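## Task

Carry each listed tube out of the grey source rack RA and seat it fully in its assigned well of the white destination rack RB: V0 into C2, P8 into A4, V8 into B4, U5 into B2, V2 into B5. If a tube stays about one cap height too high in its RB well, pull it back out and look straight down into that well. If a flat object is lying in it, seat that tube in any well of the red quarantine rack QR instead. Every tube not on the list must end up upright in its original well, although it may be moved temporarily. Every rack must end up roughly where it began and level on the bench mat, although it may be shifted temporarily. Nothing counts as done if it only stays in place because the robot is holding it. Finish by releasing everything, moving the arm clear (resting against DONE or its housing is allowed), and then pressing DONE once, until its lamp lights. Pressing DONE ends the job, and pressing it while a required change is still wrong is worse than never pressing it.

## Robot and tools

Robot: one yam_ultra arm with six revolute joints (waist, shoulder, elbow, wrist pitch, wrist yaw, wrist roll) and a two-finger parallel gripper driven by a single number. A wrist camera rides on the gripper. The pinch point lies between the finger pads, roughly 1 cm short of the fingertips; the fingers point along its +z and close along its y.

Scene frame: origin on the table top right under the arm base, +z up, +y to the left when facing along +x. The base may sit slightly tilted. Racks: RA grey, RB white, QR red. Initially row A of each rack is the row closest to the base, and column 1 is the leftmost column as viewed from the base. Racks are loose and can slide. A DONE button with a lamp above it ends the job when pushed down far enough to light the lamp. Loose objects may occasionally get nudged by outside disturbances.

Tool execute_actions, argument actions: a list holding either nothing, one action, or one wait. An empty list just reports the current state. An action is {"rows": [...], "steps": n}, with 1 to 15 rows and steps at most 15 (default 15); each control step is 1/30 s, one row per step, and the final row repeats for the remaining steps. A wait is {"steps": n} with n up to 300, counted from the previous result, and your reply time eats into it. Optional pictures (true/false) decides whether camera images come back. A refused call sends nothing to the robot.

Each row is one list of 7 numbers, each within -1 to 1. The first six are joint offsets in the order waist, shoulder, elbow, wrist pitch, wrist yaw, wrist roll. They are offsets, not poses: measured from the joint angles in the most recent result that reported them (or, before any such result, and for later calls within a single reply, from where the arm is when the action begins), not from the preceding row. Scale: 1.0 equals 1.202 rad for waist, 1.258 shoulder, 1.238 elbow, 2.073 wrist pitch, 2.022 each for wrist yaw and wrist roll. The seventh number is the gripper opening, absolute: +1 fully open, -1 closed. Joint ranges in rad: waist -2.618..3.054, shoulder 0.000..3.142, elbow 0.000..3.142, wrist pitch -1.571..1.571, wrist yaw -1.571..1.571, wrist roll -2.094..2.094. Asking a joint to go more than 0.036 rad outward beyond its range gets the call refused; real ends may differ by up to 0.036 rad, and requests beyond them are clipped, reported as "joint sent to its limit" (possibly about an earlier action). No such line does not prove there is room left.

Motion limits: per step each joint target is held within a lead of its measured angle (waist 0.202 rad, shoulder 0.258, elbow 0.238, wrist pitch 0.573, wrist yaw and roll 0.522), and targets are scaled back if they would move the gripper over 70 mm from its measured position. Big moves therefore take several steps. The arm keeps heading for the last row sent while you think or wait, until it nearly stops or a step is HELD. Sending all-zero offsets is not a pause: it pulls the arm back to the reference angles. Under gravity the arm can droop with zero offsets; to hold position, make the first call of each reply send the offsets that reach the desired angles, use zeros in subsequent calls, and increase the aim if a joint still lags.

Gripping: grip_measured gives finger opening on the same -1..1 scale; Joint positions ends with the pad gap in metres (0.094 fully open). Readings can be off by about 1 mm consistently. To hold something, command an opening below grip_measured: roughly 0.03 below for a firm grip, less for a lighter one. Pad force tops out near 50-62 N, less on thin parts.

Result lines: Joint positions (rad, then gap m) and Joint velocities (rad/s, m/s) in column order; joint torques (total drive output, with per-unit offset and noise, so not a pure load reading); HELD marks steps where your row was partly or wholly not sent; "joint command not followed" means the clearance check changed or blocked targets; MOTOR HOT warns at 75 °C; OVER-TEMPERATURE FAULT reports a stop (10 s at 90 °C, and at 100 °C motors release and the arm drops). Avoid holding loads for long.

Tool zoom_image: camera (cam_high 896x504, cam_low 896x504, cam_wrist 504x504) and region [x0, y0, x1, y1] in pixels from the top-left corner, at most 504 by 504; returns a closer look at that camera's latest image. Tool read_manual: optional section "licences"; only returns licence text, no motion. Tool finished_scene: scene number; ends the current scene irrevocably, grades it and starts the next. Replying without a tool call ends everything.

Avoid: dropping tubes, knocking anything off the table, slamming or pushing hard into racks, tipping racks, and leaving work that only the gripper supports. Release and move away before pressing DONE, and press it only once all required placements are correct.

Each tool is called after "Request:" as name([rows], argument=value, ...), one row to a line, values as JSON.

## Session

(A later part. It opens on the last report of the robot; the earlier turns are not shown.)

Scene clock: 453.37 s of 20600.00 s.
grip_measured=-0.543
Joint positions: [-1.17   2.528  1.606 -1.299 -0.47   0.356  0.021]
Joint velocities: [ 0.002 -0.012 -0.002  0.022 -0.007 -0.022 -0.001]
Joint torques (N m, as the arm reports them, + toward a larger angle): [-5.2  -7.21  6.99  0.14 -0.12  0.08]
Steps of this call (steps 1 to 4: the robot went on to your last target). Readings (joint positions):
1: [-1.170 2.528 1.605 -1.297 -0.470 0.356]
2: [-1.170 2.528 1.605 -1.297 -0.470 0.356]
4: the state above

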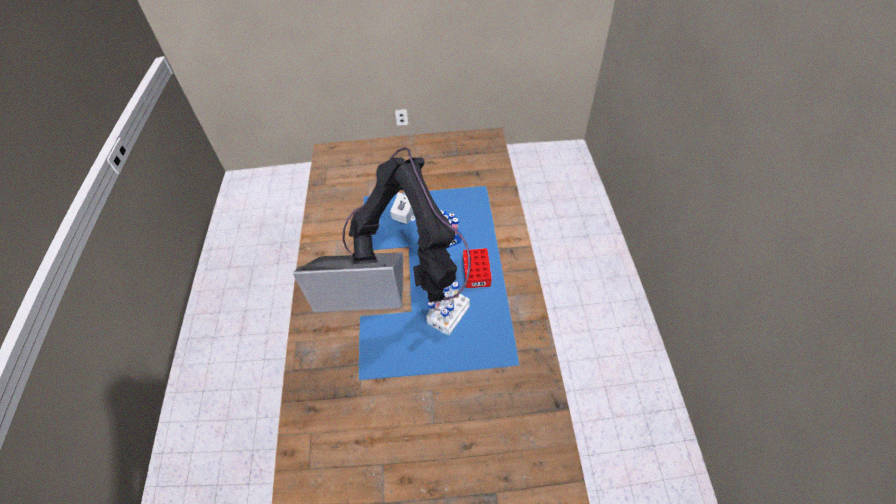

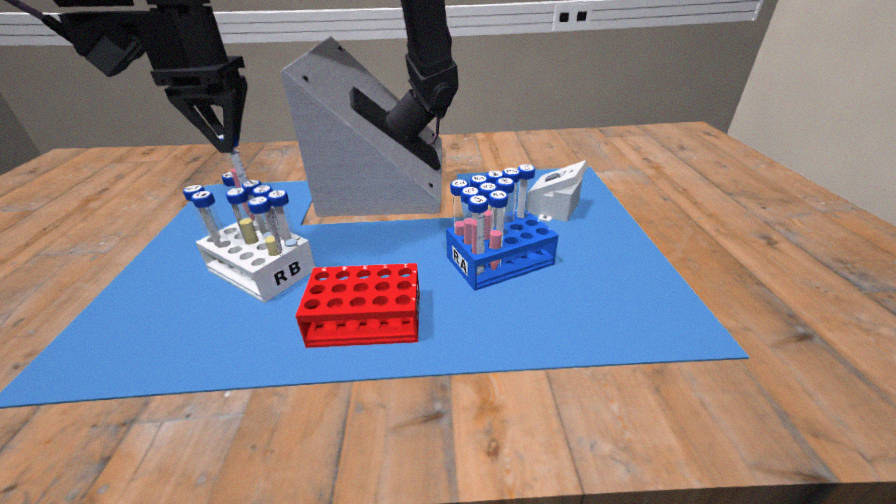

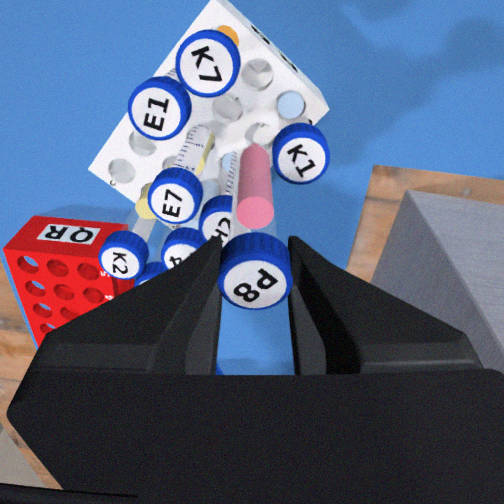

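Request:
execute_actions([
  {"rows":[[0.001,0.001,-0.006,0.004,0,0,-0.57],[0.002,0.002,-0.012,0.008,0,0,-0.57],[0.004,0.003,-0.018,0.012,0,0,-0.57],[0.005,0.004,-0.024,0.016,0,0,-0.57],[0.006,0.005,-0.03,0.02,0,0,-0.57],[0.007,0.006,-0.036,0.025,0,0,-0.57],[0.008,0.007,-0.042,0.025,0,0,-0.57]],"steps":14},
])

Request:
zoom_image(camera="cam_wrist", region=[150, 40, 350, 240])

Scene clock: 482.97 s of 20600.00 s.
grip_measured=-0.543
Joint positions: [-1.16   2.533  1.563 -1.264 -0.471  0.357  0.021]
Joint velocities: [-0.007 -0.017  0.007  0.037 -0.037  0.007 -0.001]
Joint torques (N m, as the arm reports them, + toward a larger angle): [-5.04 -7.28  4.45  0.37 -0.02  0.01]
Steps of this call (steps 1 to 15: the robot went on to your last target; steps 16 to 90: nothing new was sent; then 26.13 s passed at rest; steps 91 to 104: all 14 steps of this action). Readings (joint positions):
91: [-1.170 2.528 1.606 -1.300 -0.471 0.357]
92: [-1.170 2.528 1.606 -1.300 -0.471 0.357]
94: [-1.169 2.528 1.601 -1.293 -0.471 0.357]
98: [-1.164 2.528 1.573 -1.272 -0.471 0.357]
104: the state above

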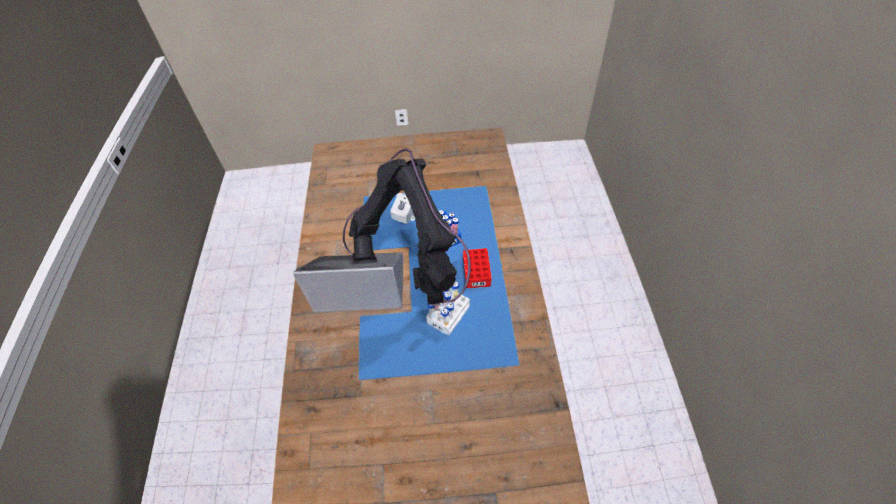

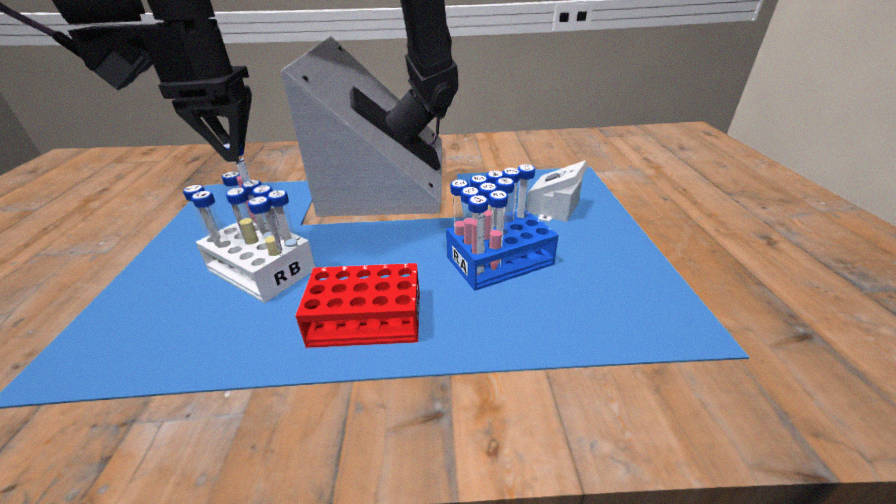

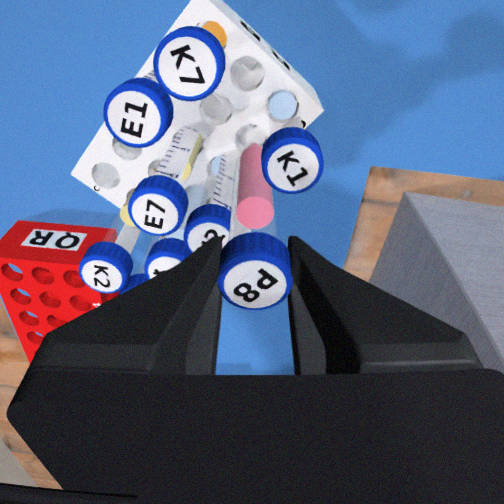

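Region (150, 40, 350, 240) of cam_wrist's 504x504 image, scaled by 2.520, with more detail than that image has.

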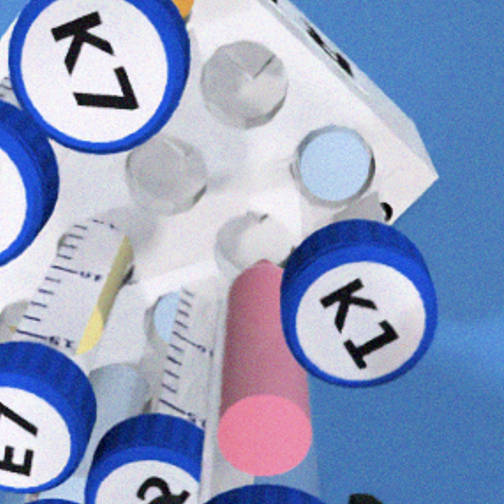

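Request:
execute_actions([
  {"rows":[[0.003,0,-0.006,0.012,-0.003,0.003,-0.57],[0.005,0.001,-0.013,0.02,-0.005,0.006,-0.57],[0.007,0.002,-0.019,0.026,-0.007,0.008,-0.57],[0.01,0.003,-0.025,0.032,-0.009,0.01,-0.57],[0.012,0.004,-0.031,0.037,-0.01,0.012,-0.57],[0.015,0.005,-0.037,0.042,-0.011,0.014,-0.57],[0.017,0.006,-0.043,0.047,-0.012,0.016,-0.57],[0.02,0.007,-0.049,0.052,-0.013,0.018,-0.57],[0.022,0.008,-0.055,0.057,-0.014,0.02,-0.57],[0.025,0.009,-0.061,0.062,-0.015,0.021,-0.57],[0.027,0.01,-0.067,0.067,-0.016,0.021,-0.57],[0.03,0.011,-0.073,0.067,-0.016,0.021,-0.57],[0.032,0.011,-0.078,0.067,-0.016,0.021,-0.57],[0.034,0.011,-0.082,0.067,-0.016,0.021,-0.57]],"steps":15},
], pictures=false)

Request:
execute_actions([
  {"steps":5},
])

Scene clock: 508.30 s of 20600.00 s.
grip_measured=-0.543
Joint positions: [-1.121  2.54   1.479 -1.151 -0.493  0.39   0.021]
Joint velocities: [ 0.066  0.071 -0.139  0.154 -0.125  0.022  0.001]
Joint torques (N m, as the arm reports them, + toward a larger angle): [-5.22 -7.31  4.5   0.23 -0.06  0.07]
Steps of this call (steps 1 to 15: the robot went on to your last target; steps 16 to 90: nothing new was sent; then 21.83 s passed at rest; steps 91 to 105: all 15 steps of this action). Readings (joint positions):
91: [-1.160 2.533 1.563 -1.258 -0.471 0.357]
92: [-1.159 2.533 1.563 -1.256 -0.471 0.358]
94: [-1.157 2.533 1.558 -1.241 -0.474 0.362]
98: [-1.145 2.533 1.529 -1.206 -0.482 0.374]
105: the state above

Scene clock: 508.47 s of 20600.00 s.
grip_measured=-0.543
Joint positions: [-1.119  2.543  1.476 -1.138 -0.496  0.393  0.021]
Joint velocities: [-0.017 -0.012 -0.022 -0.007  0.007  0.051 -0.001]
Joint torques (N m, as the arm reports them, + toward a larger angle): [-5.08 -7.23  4.07  0.38 -0.15  0.07]
Steps of this call (steps 1 to 5: the robot went on to your last target). Readings (joint positions):
1: [-1.120 2.542 1.476 -1.146 -0.494 0.391]
2: [-1.119 2.543 1.476 -1.143 -0.495 0.392]
4: [-1.119 2.543 1.476 -1.139 -0.496 0.393]
5: the state above

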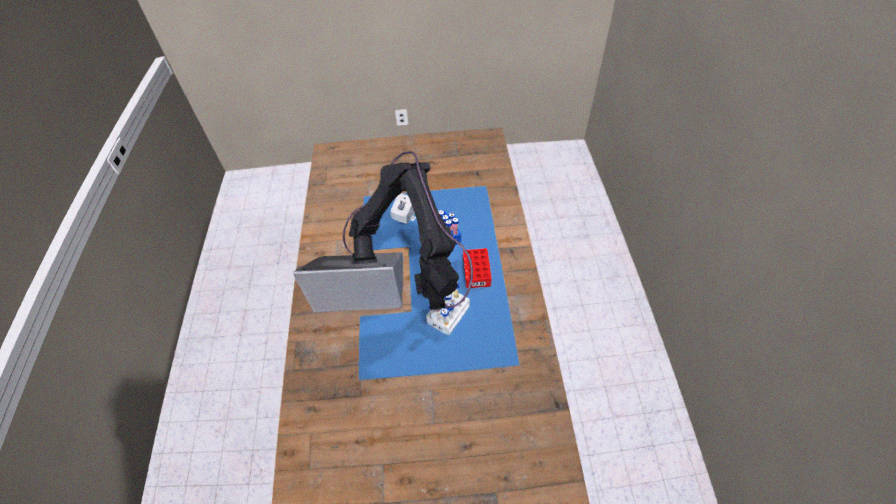

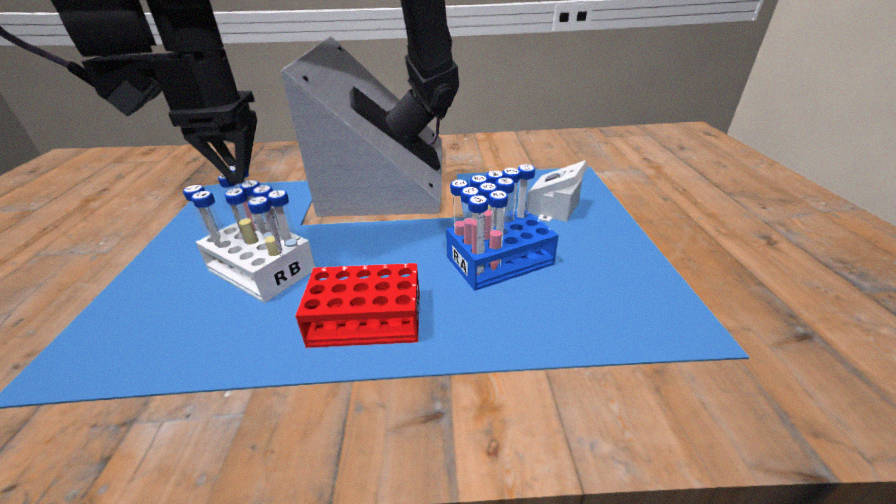

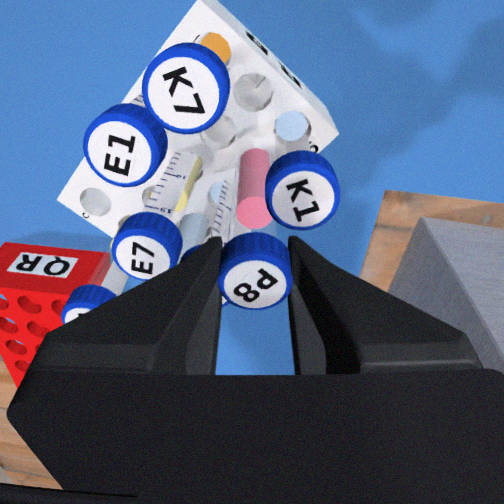

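Request:
execute_actions([
  {"rows":[[0,0,0.01,0.005,0,0.04,-0.57],[0,0,0.01,0.005,0,0.09,-0.57],[0,0,0.01,0.005,0,0.14,-0.57],[0,0,0.01,0.005,0,0.19,-0.57],[0,0,0.01,0.005,0,0.24,-0.57],[0,0,0.01,0.005,0,0.29,-0.57],[0,0,0.01,0.005,0,0.34,-0.57],[0,0,0.01,0.005,0,0.39,-0.57],[0,0,0.01,0.005,0,0.42,-0.57],[0,0,0.01,0.005,0,0.42,-0.57],[0,0,0.01,0.005,0,0.41,-0.57],[0,0,0.01,0.005,0,0.4,-0.57],[0,0,0.01,0.005,0,0.4,-0.57]],"steps":15},
], pictures=false)

Request:
execute_actions([
  {"rows":[[0,0,0,0.005,-0.002,0.03,-0.57],[0,0,0,0.01,-0.004,0.03,-0.57],[0.001,0,-0.005,0.015,-0.006,0.03,-0.57],[0.003,0.001,-0.01,0.019,-0.007,0.03,-0.57],[0.005,0.002,-0.015,0.023,-0.008,0.03,-0.57],[0.007,0.003,-0.02,0.027,-0.009,0.03,-0.57],[0.009,0.004,-0.025,0.03,-0.01,0.03,-0.57],[0.011,0.005,-0.03,0.033,-0.01,0.03,-0.57],[0.013,0.006,-0.035,0.033,-0.01,0.03,-0.57],[0.014,0.006,-0.04,0.033,-0.01,0.03,-0.57],[0.015,0.006,-0.044,0.033,-0.01,0.03,-0.57]],"steps":15},
])

Scene clock: 533.03 s of 20600.00 s.
grip_measured=-0.543
Joint positions: [-1.119  2.543  1.476 -1.137 -0.496  1.126  0.021]
Joint velocities: [-0.017  0.007  0.002 -0.066 -0.11   0.476 -0.   ]
Joint torques (N m, as the arm reports them, + toward a larger angle): [-5.1  -7.57  5.88  0.35 -0.03  0.04]
Steps of this call (steps 1 to 30: the robot went on to your last target; steps 31 to 110: nothing new was sent; then 20.40 s passed at rest; steps 111 to 125: all 15 steps of this action). Readings (joint positions):
111: [-1.119 2.543 1.476 -1.137 -0.496 0.405]
112: [-1.119 2.543 1.476 -1.137 -0.496 0.433]
114: [-1.119 2.543 1.476 -1.137 -0.496 0.529]
118: [-1.119 2.543 1.476 -1.137 -0.496 0.823]
125: the state above

Scene clock: 533.53 s of 20600.00 s.
grip_measured=-0.543
Joint positions: [-1.101  2.543  1.433 -1.084 -0.506  1.18   0.021]
Joint velocities: [ 0.007  0.012  0.007  0.022  0.037 -0.051  0.001]
Joint torques (N m, as the arm reports them, + toward a larger angle): [-5.15 -6.92  4.06  0.35 -0.17  0.02]
Steps of this call (steps 1 to 15: all 15 steps of this action). Readings (joint positions):
1: [-1.119 2.543 1.476 -1.137 -0.496 1.138]
2: [-1.119 2.543 1.476 -1.137 -0.496 1.147]
4: [-1.119 2.543 1.476 -1.135 -0.496 1.159]
8: [-1.116 2.543 1.461 -1.117 -0.500 1.172]
15: the state above

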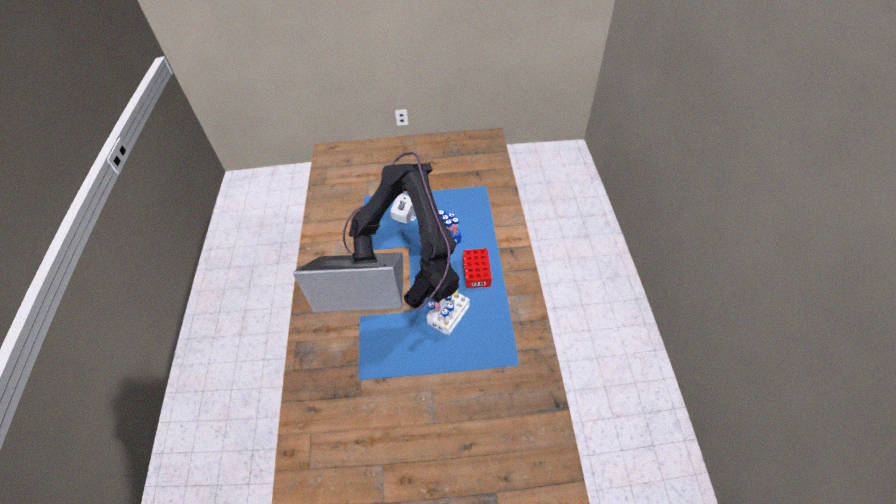

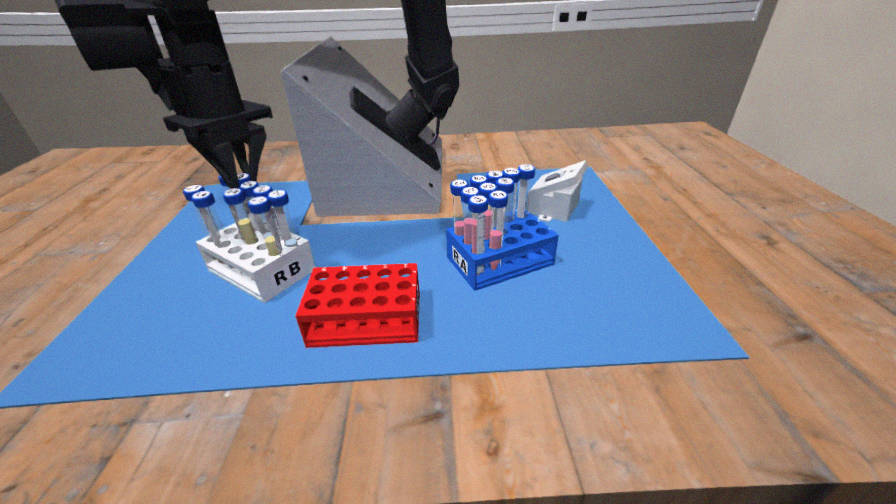

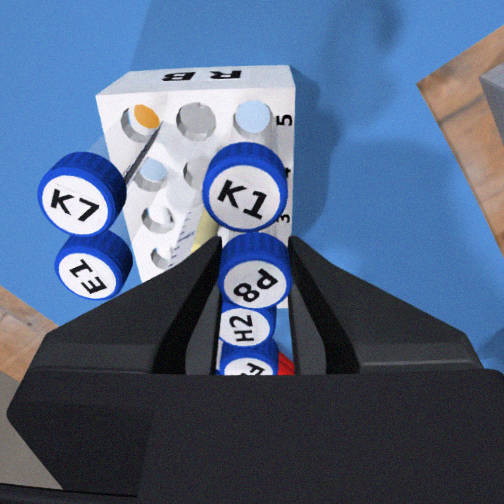

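Request:
execute_actions([
  {"rows":[[0.001,0.003,-0.008,0.008,0,0,-0.57],[0.002,0.005,-0.013,0.011,0,0,-0.57],[0.003,0.007,-0.017,0.013,0,0,-0.57],[0.004,0.007,-0.017,0.013,0,0,-0.57],[0.004,0.007,-0.017,0.013,0,0,-0.57],[0.004,0.007,-0.017,0.013,0,0,-0.56],[0.004,0.007,-0.017,0.013,0,0,-0.55],[0.004,0.007,-0.017,0.013,0,0,-0.54],[0.004,0.007,-0.017,0.013,0,0,-0.53],[0.004,0.007,-0.017,0.013,0,0,-0.515],[0.004,0.007,-0.017,0.013,0,0,-0.5],[0.004,0.007,-0.017,0.013,0,0,-0.47],[0.004,0.007,-0.017,0.013,0,0,-0.44],[0.004,0.007,-0.017,0.013,0,0,-0.4]],"steps":15},
])

Request:
zoom_image(camera="cam_low", region=[170, 130, 330, 290])

Scene clock: 548.43 s of 20600.00 s.
grip_measured=-0.407
Joint positions: [-1.101  2.543  1.425 -1.068 -0.506  1.182  0.028]
Joint velocities: [0.007 0.002 0.002 0.007 0.095 0.007 0.008]
Joint torques (N m, as the arm reports them, + toward a larger angle): [-4.74 -6.9   4.04  0.33 -0.03 -0.01]
Steps of this call (steps 1 to 15: the robot went on to your last target; steps 16 to 90: nothing new was sent; then 11.40 s passed at rest; steps 91 to 105: all 15 steps of this action). Readings (joint positions):
91: [-1.101 2.543 1.433 -1.083 -0.506 1.182]
92: [-1.101 2.543 1.433 -1.082 -0.506 1.182]
94: [-1.101 2.543 1.430 -1.078 -0.506 1.182]
98: [-1.101 2.543 1.425 -1.072 -0.506 1.182]
105: the state above

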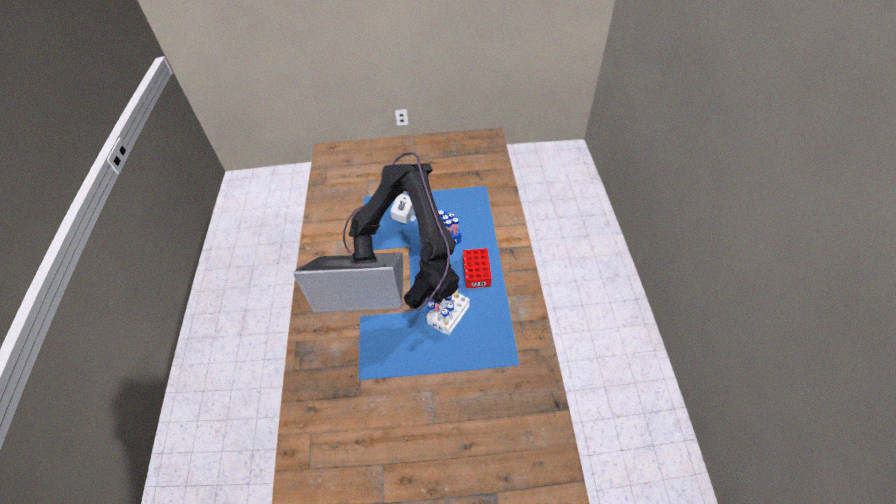

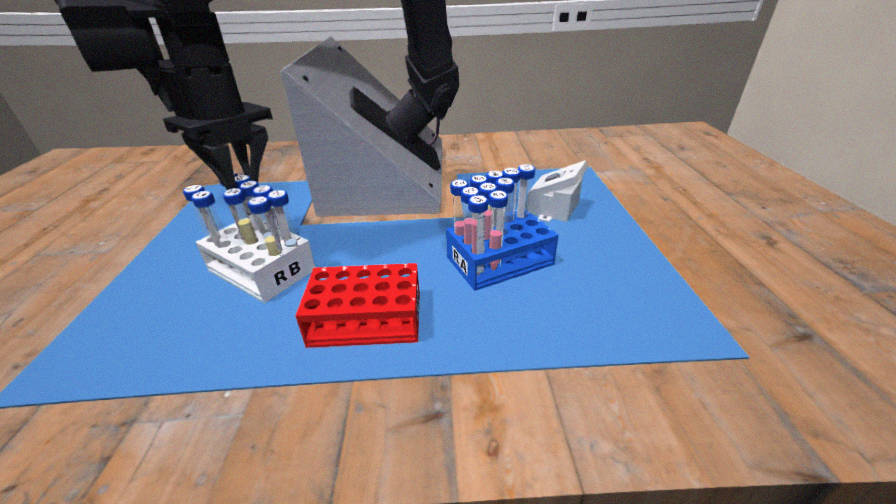

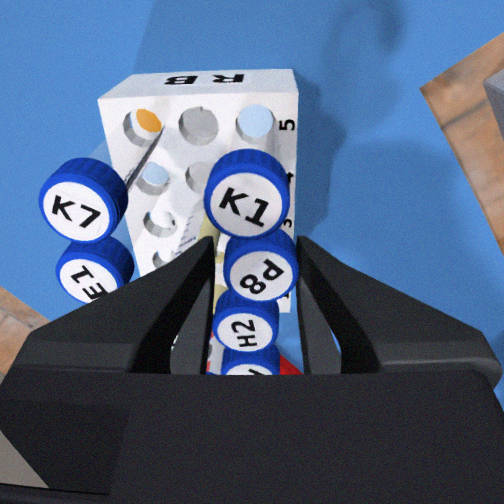

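Region (170, 130, 330, 290) of cam_low's 896x504 image, scaled by 3.150, with more detail than that image has.

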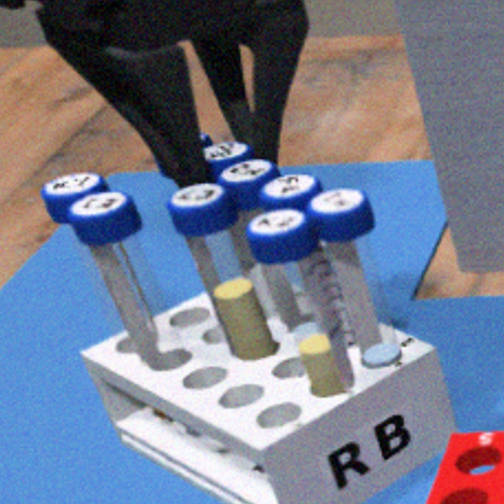

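Request:
zoom_image(camera="cam_wrist", region=[100, 70, 310, 280])

Region (100, 70, 310, 280) of cam_wrist's 504x504 image, scaled by 2.400, with more detail than that image has.

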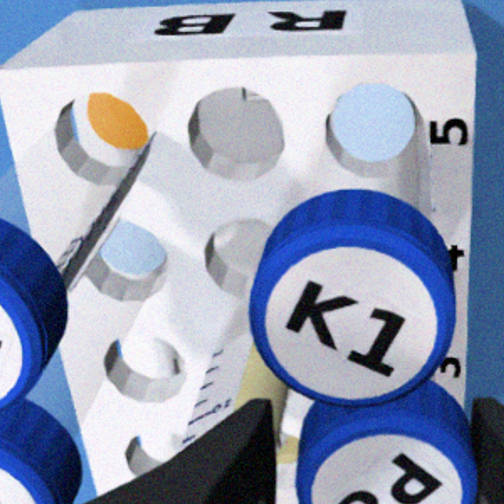

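Request:
execute_actions([
  {"rows":[[-0.008,-0.008,0.016,-0.012,0.002,0,-0.4],[-0.014,-0.013,0.028,-0.022,0.004,0,-0.4],[-0.019,-0.015,0.038,-0.031,0.006,0,-0.4],[-0.024,-0.017,0.048,-0.039,0.008,0,-0.4],[-0.029,-0.019,0.058,-0.046,0.01,0,-0.4],[-0.034,-0.021,0.068,-0.052,0.01,-0.01,-0.4],[-0.036,-0.023,0.078,-0.054,0.008,-0.025,-0.4],[-0.034,-0.03,0.078,-0.056,0.004,-0.045,-0.4],[-0.026,-0.042,0.078,-0.058,0,-0.065,-0.4],[-0.014,-0.057,0.077,-0.06,-0.005,-0.085,-0.4],[0.001,-0.074,0.075,-0.062,-0.01,-0.105,-0.4],[0.018,-0.092,0.072,-0.064,-0.015,-0.125,-0.4],[0.036,-0.11,0.069,-0.066,-0.02,-0.145,-0.4],[0.054,-0.128,0.066,-0.068,-0.025,-0.165,-0.4],[0.072,-0.146,0.063,-0.07,-0.03,-0.185,-0.4]],"steps":15},
], pictures=false)

Request:
execute_actions([
  {"rows":[[0.045,-0.065,0.005,-0.01,-0.025,-0.1,-0.4],[0.063,-0.083,0.002,-0.012,-0.03,-0.12,-0.4],[0.081,-0.101,-0.001,-0.014,-0.035,-0.14,-0.4],[0.099,-0.119,-0.004,-0.016,-0.04,-0.16,-0.4],[0.117,-0.137,-0.007,-0.018,-0.045,-0.18,-0.4],[0.135,-0.155,-0.01,-0.02,-0.05,-0.2,-0.4],[0.153,-0.173,-0.013,-0.022,-0.055,-0.22,-0.4],[0.171,-0.191,-0.016,-0.024,-0.06,-0.24,-0.4],[0.189,-0.209,-0.019,-0.026,-0.065,-0.26,-0.4],[0.207,-0.227,-0.022,-0.028,-0.07,-0.28,-0.4],[0.225,-0.245,-0.025,-0.03,-0.075,-0.3,-0.4],[0.243,-0.263,-0.028,-0.032,-0.08,-0.32,-0.4],[0.261,-0.281,-0.031,-0.034,-0.085,-0.34,-0.4],[0.279,-0.299,-0.034,-0.036,-0.09,-0.36,-0.4],[0.297,-0.317,-0.037,-0.038,-0.095,-0.38,-0.4]],"steps":15},
], pictures=false)

Request:
execute_actions([
  {"rows":[[0.045,-0.065,-0.012,-0.01,-0.025,-0.1,-0.4],[0.063,-0.083,-0.016,-0.012,-0.03,-0.115,-0.4],[0.081,-0.101,-0.02,-0.014,-0.035,-0.13,-0.4],[0.099,-0.119,-0.024,-0.016,-0.04,-0.14,-0.4],[0.117,-0.137,-0.028,-0.018,-0.045,-0.15,-0.4],[0.135,-0.155,-0.032,-0.02,-0.05,-0.16,-0.4],[0.153,-0.173,-0.036,-0.022,-0.055,-0.16,-0.4],[0.169,-0.189,-0.04,-0.024,-0.058,-0.16,-0.4],[0.183,-0.203,-0.044,-0.026,-0.06,-0.16,-0.4],[0.195,-0.214,-0.048,-0.026,-0.06,-0.16,-0.4],[0.203,-0.22,-0.05,-0.026,-0.06,-0.16,-0.4]],"steps":15},
])

Scene clock: 616.53 s of 20600.00 s.
grip_measured=-0.402
Joint positions: [-1.071  2.425  1.493 -1.173 -0.524  0.963  0.028]
Joint velocities: [ 0.574 -0.706 -0.002 -0.125 -0.183 -1.033 -0.001]
Joint torques (N m, as the arm reports them, + toward a larger angle): [-3.63 -8.65  5.83  0.12 -0.14 -0.02]
Steps of this call (steps 1 to 15: the robot went on to your last target; steps 16 to 90: nothing new was sent; then 64.60 s passed at rest; steps 91 to 105: all 15 steps of this action). Readings (joint positions):
91: [-1.101 2.543 1.425 -1.067 -0.506 1.182]
92: [-1.101 2.543 1.426 -1.072 -0.506 1.182]
94: [-1.102 2.543 1.437 -1.093 -0.505 1.182]
98: [-1.117 2.539 1.482 -1.135 -0.504 1.159]
105: the state above

Scene clock: 617.03 s of 20600.00 s.
grip_measured=-0.402
Joint positions: [-0.746  2.082  1.469 -1.215 -0.669  0.371  0.028]
Joint velocities: [ 0.632 -0.623 -0.12  -0.154 -0.183 -1.223  0.   ]
Joint torques (N m, as the arm reports them, + toward a larger angle): [-6.66 -6.46  3.83  0.29 -0.11 -0.06]
Steps of this call (steps 1 to 15: all 15 steps of this action). Readings (joint positions):
1: [-1.051 2.400 1.493 -1.175 -0.532 0.926]
2: [-1.028 2.376 1.493 -1.176 -0.542 0.888]
4: [-0.987 2.329 1.493 -1.178 -0.561 0.810]
8: [-0.901 2.241 1.493 -1.189 -0.599 0.652]
15: the state above

Scene clock: 617.53 s of 20600.00 s.
grip_measured=-0.402
Joint positions: [-0.487  1.81   1.429 -1.257 -0.782  0.067  0.028]
Joint velocities: [-0.002 -0.012 -0.017  0.037 -0.037 -0.066 -0.   ]
Joint torques (N m, as the arm reports them, + toward a larger angle): [-6.86 -4.95  2.93  0.3  -0.03 -0.04]
Steps of this call (steps 1 to 15: all 15 steps of this action). Readings (joint positions):
1: [-0.724 2.059 1.466 -1.219 -0.678 0.333]
2: [-0.702 2.037 1.464 -1.220 -0.686 0.296]
4: [-0.658 1.991 1.461 -1.222 -0.704 0.229]
8: [-0.572 1.896 1.445 -1.232 -0.742 0.127]
15: the state above

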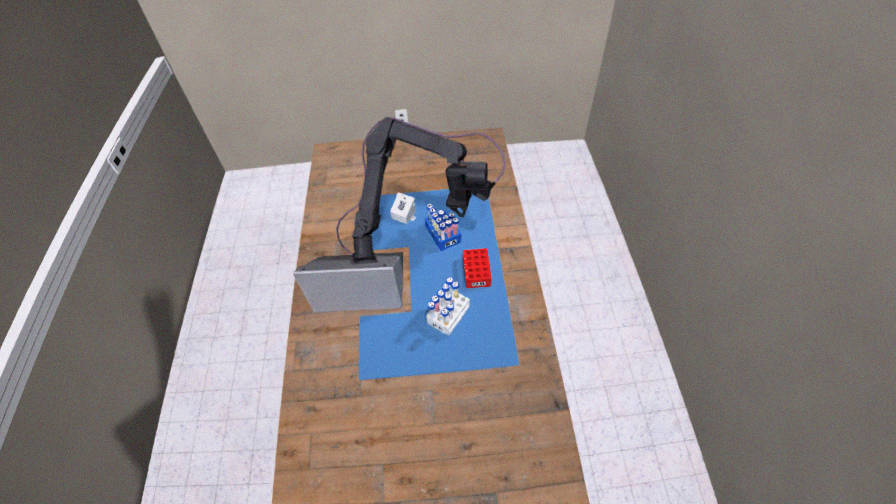

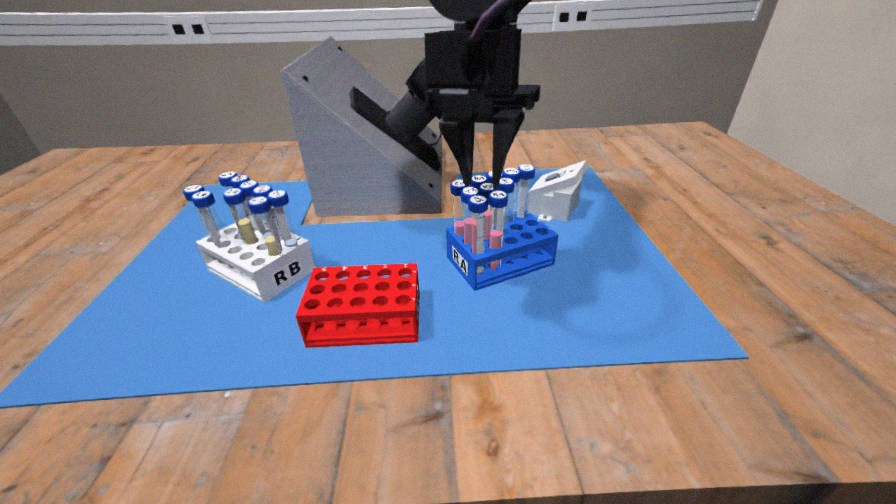

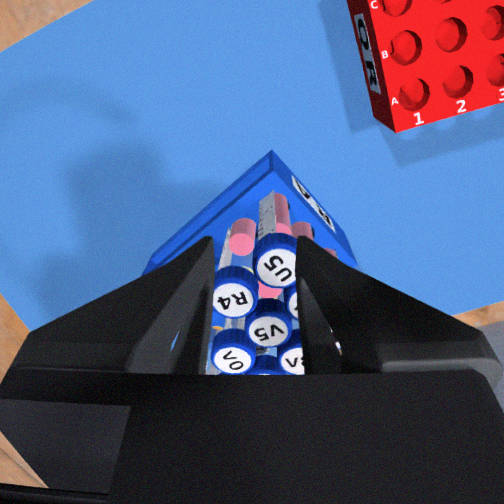

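Request:
execute_actions([
  {"rows":[[0.002,0.002,-0.006,-0.008,0.002,0.002,-0.4],[0.005,0.004,-0.013,-0.014,0.004,0.003,-0.4],[0.008,0.006,-0.02,-0.02,0.007,0.004,-0.4],[0.011,0.008,-0.027,-0.025,0.009,0.004,-0.4],[0.014,0.01,-0.034,-0.028,0.011,0.004,-0.4],[0.017,0.012,-0.042,-0.028,0.011,0.004,-0.4],[0.019,0.012,-0.05,-0.028,0.011,0.004,-0.4]],"steps":15},
])

Scene clock: 627.93 s of 20600.00 s.
grip_measured=-0.402
Joint positions: [-0.459  1.82   1.377 -1.303 -0.769  0.07   0.028]
Joint velocities: [-0.007 -0.007  0.002 -0.007  0.022  0.022  0.001]
Joint torques (N m, as the arm reports them, + toward a larger angle): [-6.2  -4.32  3.47  0.11  0.1   0.05]
Steps of this call (steps 1 to 30: the robot went on to your last target; steps 31 to 90: nothing new was sent; then 6.90 s passed at rest; steps 91 to 105: all 15 steps of this action). Readings (joint positions):
91: [-0.486 1.810 1.420 -1.259 -0.782 0.055]
92: [-0.485 1.810 1.420 -1.261 -0.782 0.057]
94: [-0.480 1.810 1.419 -1.269 -0.780 0.062]
98: [-0.464 1.810 1.392 -1.287 -0.775 0.066]
105: the state above

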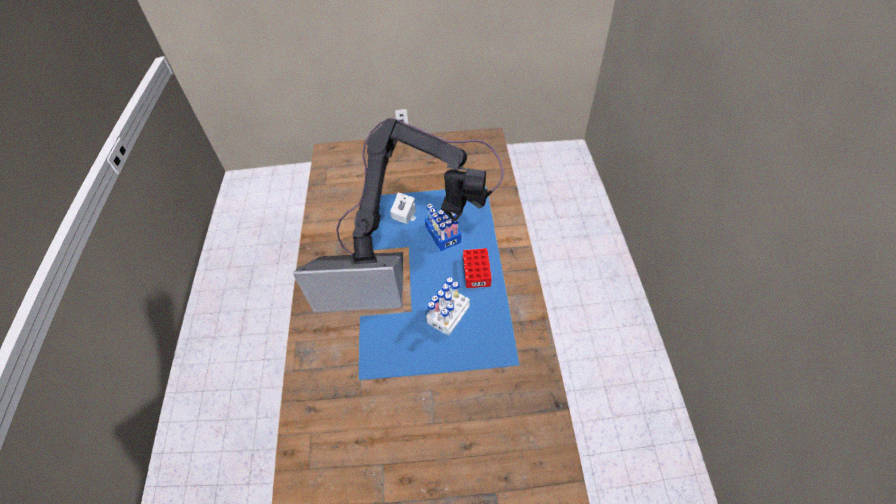

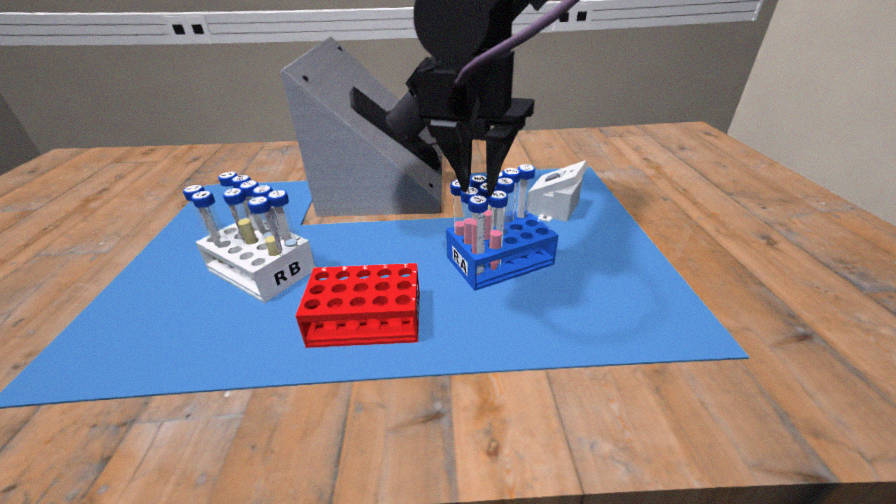

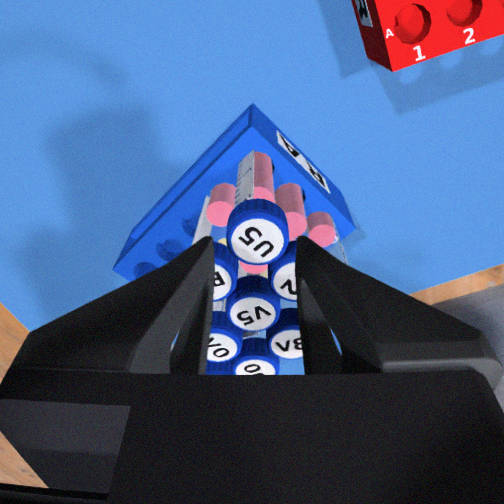

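Request:
execute_actions([
  {"rows":[[0,0.005,0,0.01,-0.002,0.006,-0.4],[0.002,0.009,0,0.019,-0.004,0.012,-0.4],[0.005,0.012,-0.006,0.027,-0.005,0.017,-0.4],[0.009,0.013,-0.012,0.034,-0.006,0.022,-0.4],[0.013,0.013,-0.018,0.041,-0.007,0.027,-0.4],[0.017,0.013,-0.024,0.048,-0.008,0.032,-0.4],[0.021,0.013,-0.03,0.055,-0.009,0.037,-0.4],[0.025,0.013,-0.036,0.061,-0.009,0.042,-0.4],[0.029,0.013,-0.042,0.067,-0.009,0.042,-0.4],[0.033,0.013,-0.048,0.067,-0.009,0.042,-0.4],[0.038,0.013,-0.054,0.067,-0.009,0.042,-0.4],[0.042,0.013,-0.06,0.067,-0.009,0.042,-0.4]],"steps":15},
], pictures=false)

Request:
execute_actions([
  {"steps":5},
])

Scene clock: 646.67 s of 20600.00 s.
grip_measured=-0.402
Joint positions: [-0.404  1.83   1.315 -1.19  -0.779  0.142  0.028]
Joint velocities: [ 0.071  0.037 -0.066  0.007 -0.051  0.066  0.   ]
Joint torques (N m, as the arm reports them, + toward a larger angle): [-6.54 -4.69  3.38  0.37 -0.12  0.09]
Steps of this call (steps 1 to 15: the robot went on to your last target; steps 16 to 90: nothing new was sent; then 15.23 s passed at rest; steps 91 to 105: all 15 steps of this action). Readings (joint positions):
91: [-0.459 1.820 1.377 -1.303 -0.769 0.071]
92: [-0.459 1.820 1.377 -1.300 -0.769 0.074]
94: [-0.456 1.820 1.377 -1.285 -0.769 0.084]
98: [-0.437 1.824 1.363 -1.236 -0.775 0.113]
105: the state above

Scene clock: 646.83 s of 20600.00 s.
grip_measured=-0.402
Joint positions: [-0.403  1.831  1.314 -1.181 -0.779  0.147  0.028]
Joint velocities: [ 0.017 -0.002  0.007 -0.037  0.066  0.022  0.001]
Joint torques (N m, as the arm reports them, + toward a larger angle): [-6.05 -4.55  3.32  0.37 -0.1   0.05]
Steps of this call (steps 1 to 5: the robot went on to your last target). Readings (joint positions):
1: [-0.403 1.831 1.314 -1.188 -0.779 0.143]
2: [-0.403 1.831 1.314 -1.186 -0.779 0.144]
4: [-0.403 1.831 1.314 -1.183 -0.779 0.146]
5: the state above

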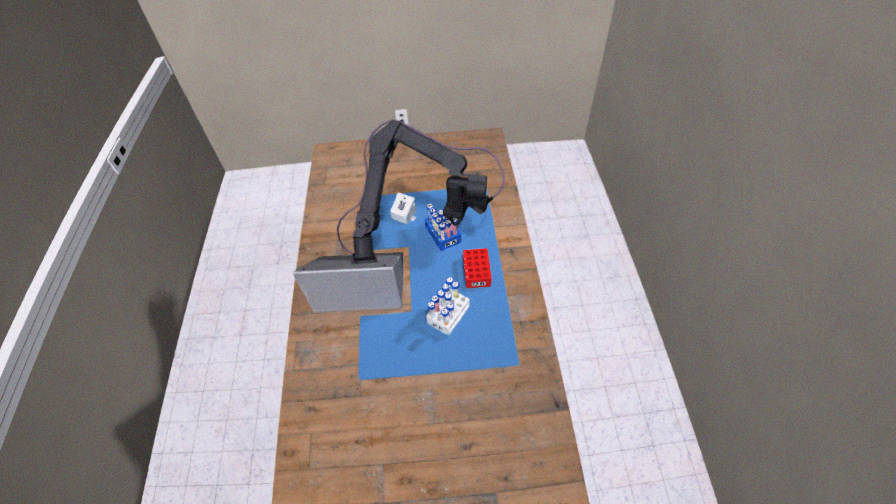

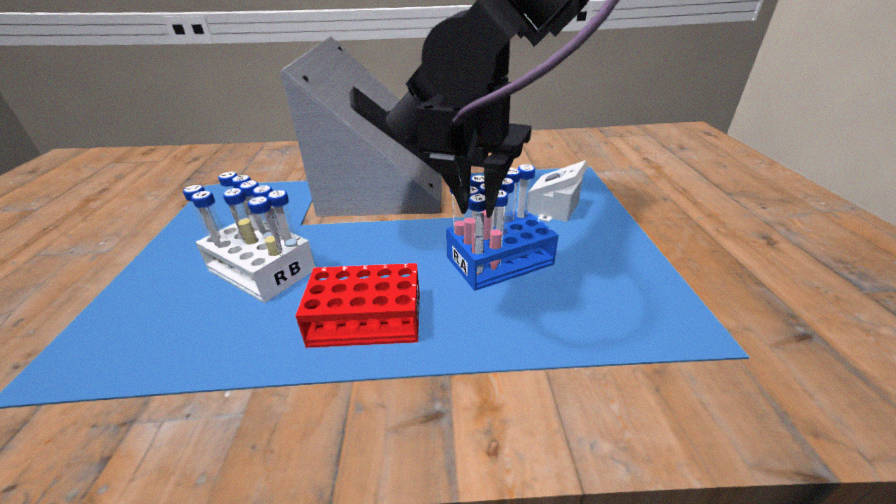

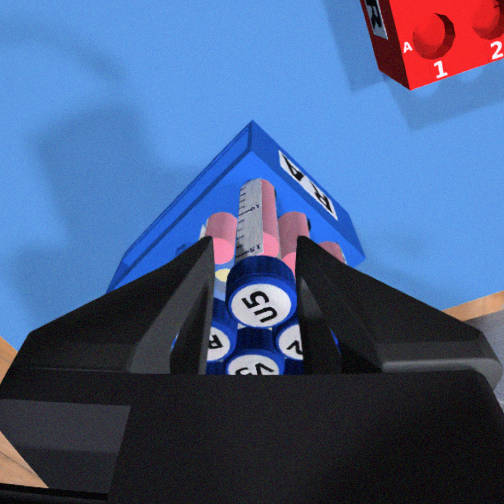

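Request:
execute_actions([
  {"rows":[[0,-0.01,-0.006,0.004,0,0,-0.4],[0,-0.017,-0.011,0.004,0,0,-0.4],[0,-0.022,-0.016,0.004,0,0,-0.4],[0,-0.027,-0.021,0.004,0,0,-0.42],[0,-0.027,-0.021,0.004,0,0,-0.44],[0,-0.027,-0.021,0.004,0,0,-0.46],[0,-0.027,-0.021,0.004,0,0,-0.48],[0,-0.027,-0.021,0.004,0,0,-0.5],[0,-0.027,-0.021,0.004,0,0,-0.52],[0,-0.027,-0.021,0.004,0,0,-0.54],[0,-0.027,-0.021,0.004,0,0,-0.555],[0,-0.027,-0.021,0.004,0,0,-0.57]],"steps":15},
])

Scene clock: 655.87 s of 20600.00 s.
grip_measured=-0.544
Joint positions: [-0.403  1.814  1.302 -1.175 -0.78   0.149  0.021]
Joint velocities: [-0.017  0.002  0.002 -0.037  0.066 -0.022  0.001]
Joint torques (N m, as the arm reports them, + toward a larger angle): [-5.71 -6.24  3.14  0.22  0.   -0.01]
Steps of this call (steps 1 to 30: the robot went on to your last target; steps 31 to 90: nothing new was sent; then 5.53 s passed at rest; steps 91 to 105: all 15 steps of this action). Readings (joint positions):
91: [-0.403 1.831 1.314 -1.176 -0.780 0.149]
92: [-0.403 1.831 1.314 -1.176 -0.780 0.149]
94: [-0.403 1.828 1.311 -1.175 -0.780 0.149]
98: [-0.403 1.815 1.302 -1.175 -0.780 0.149]
105: the state above

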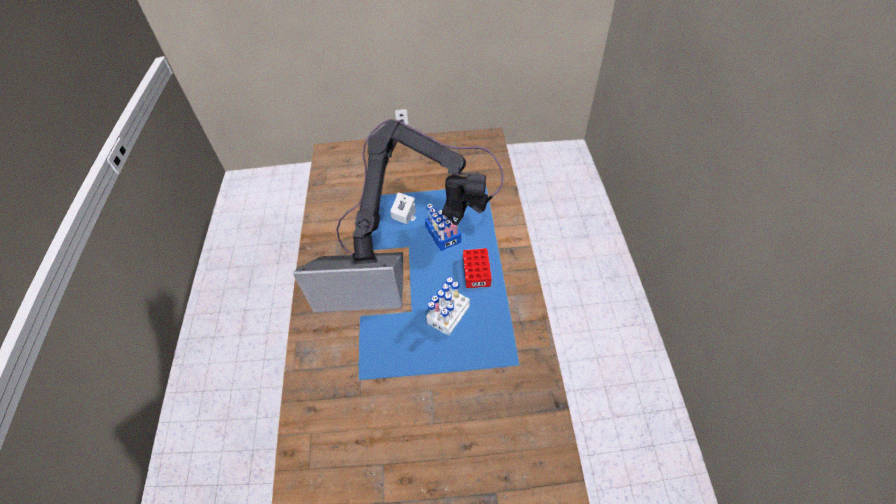

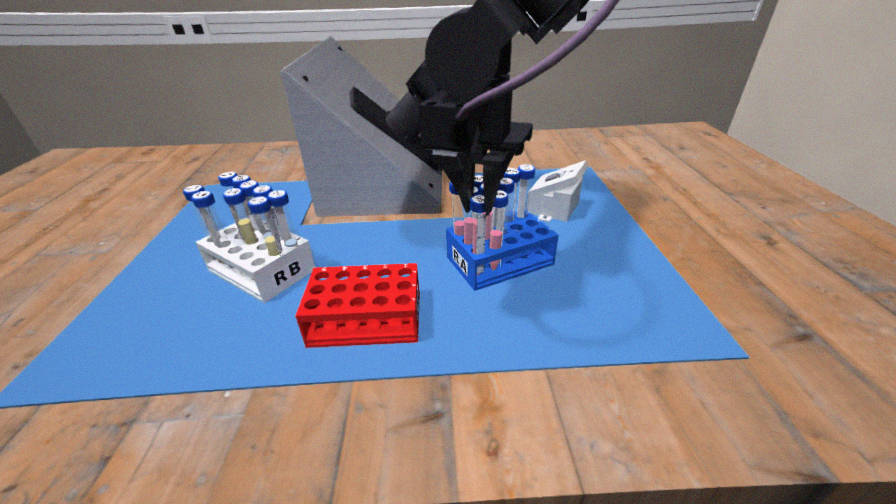

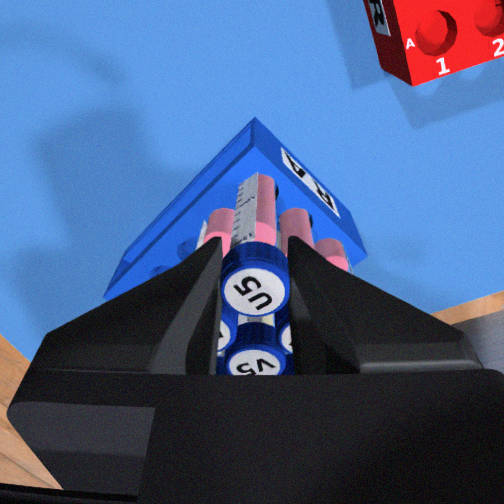

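Request:
execute_actions(actions=[])

Scene clock: 702.17 s of 20600.00 s.
grip_measured=-0.544
Joint positions: [-0.403  1.814  1.302 -1.175 -0.78   0.149  0.021]
Joint velocities: [-0.012 -0.012  0.007 -0.037  0.081 -0.037 -0.   ]
Joint torques (N m, as the arm reports them, + toward a larger angle): [-5.72 -6.21  3.14  0.24 -0.01 -0.01]
Steps of this call (steps 1 to 15: the robot went on to your last target; steps 16 to 90: nothing new was sent; then 43.30 s passed at rest). Readings (joint positions):
1: [-0.403 1.814 1.302 -1.175 -0.780 0.149]
2: [-0.403 1.814 1.302 -1.175 -0.780 0.149]
4: [-0.403 1.814 1.302 -1.175 -0.780 0.149]
8: [-0.403 1.814 1.302 -1.175 -0.780 0.149]
90: the state above
The arm was judged still, so your last target was given up. Only a new action makes it travel on or press farther. Fingers that are still opening or closing keep moving.

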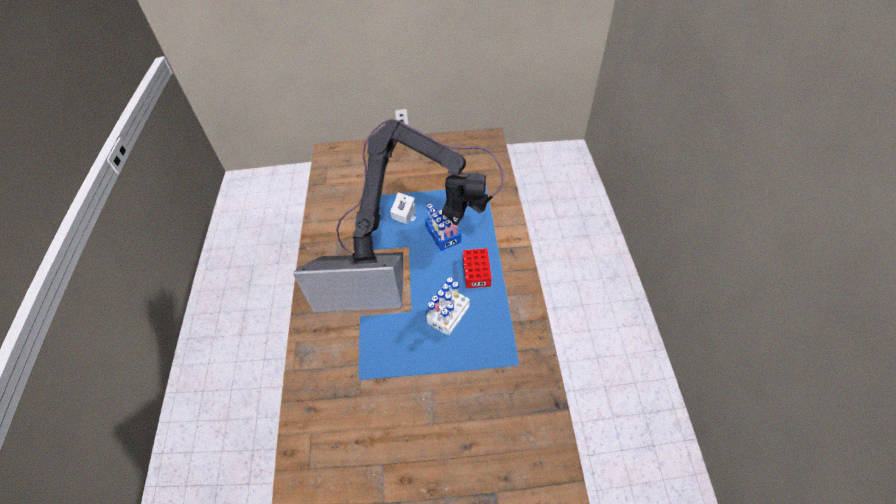

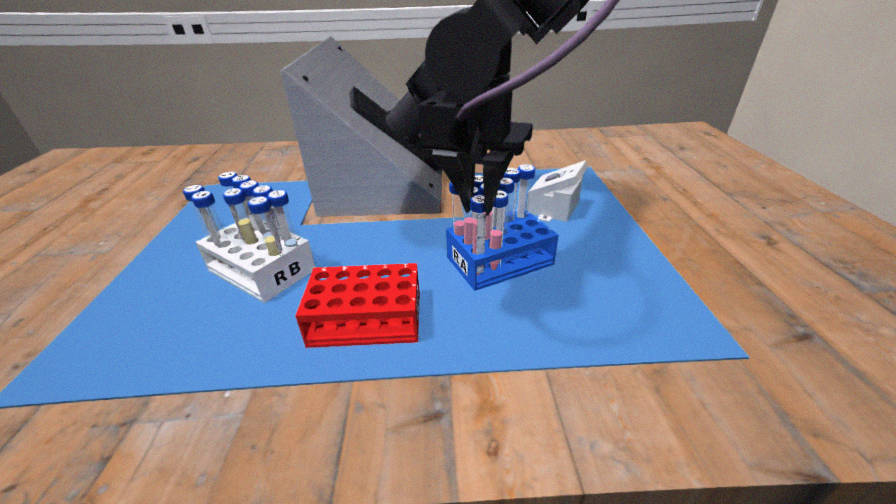

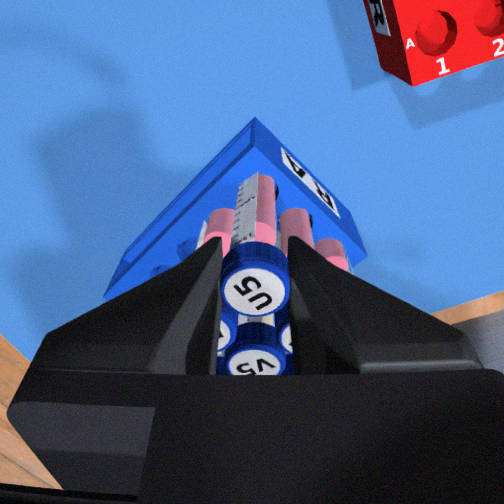

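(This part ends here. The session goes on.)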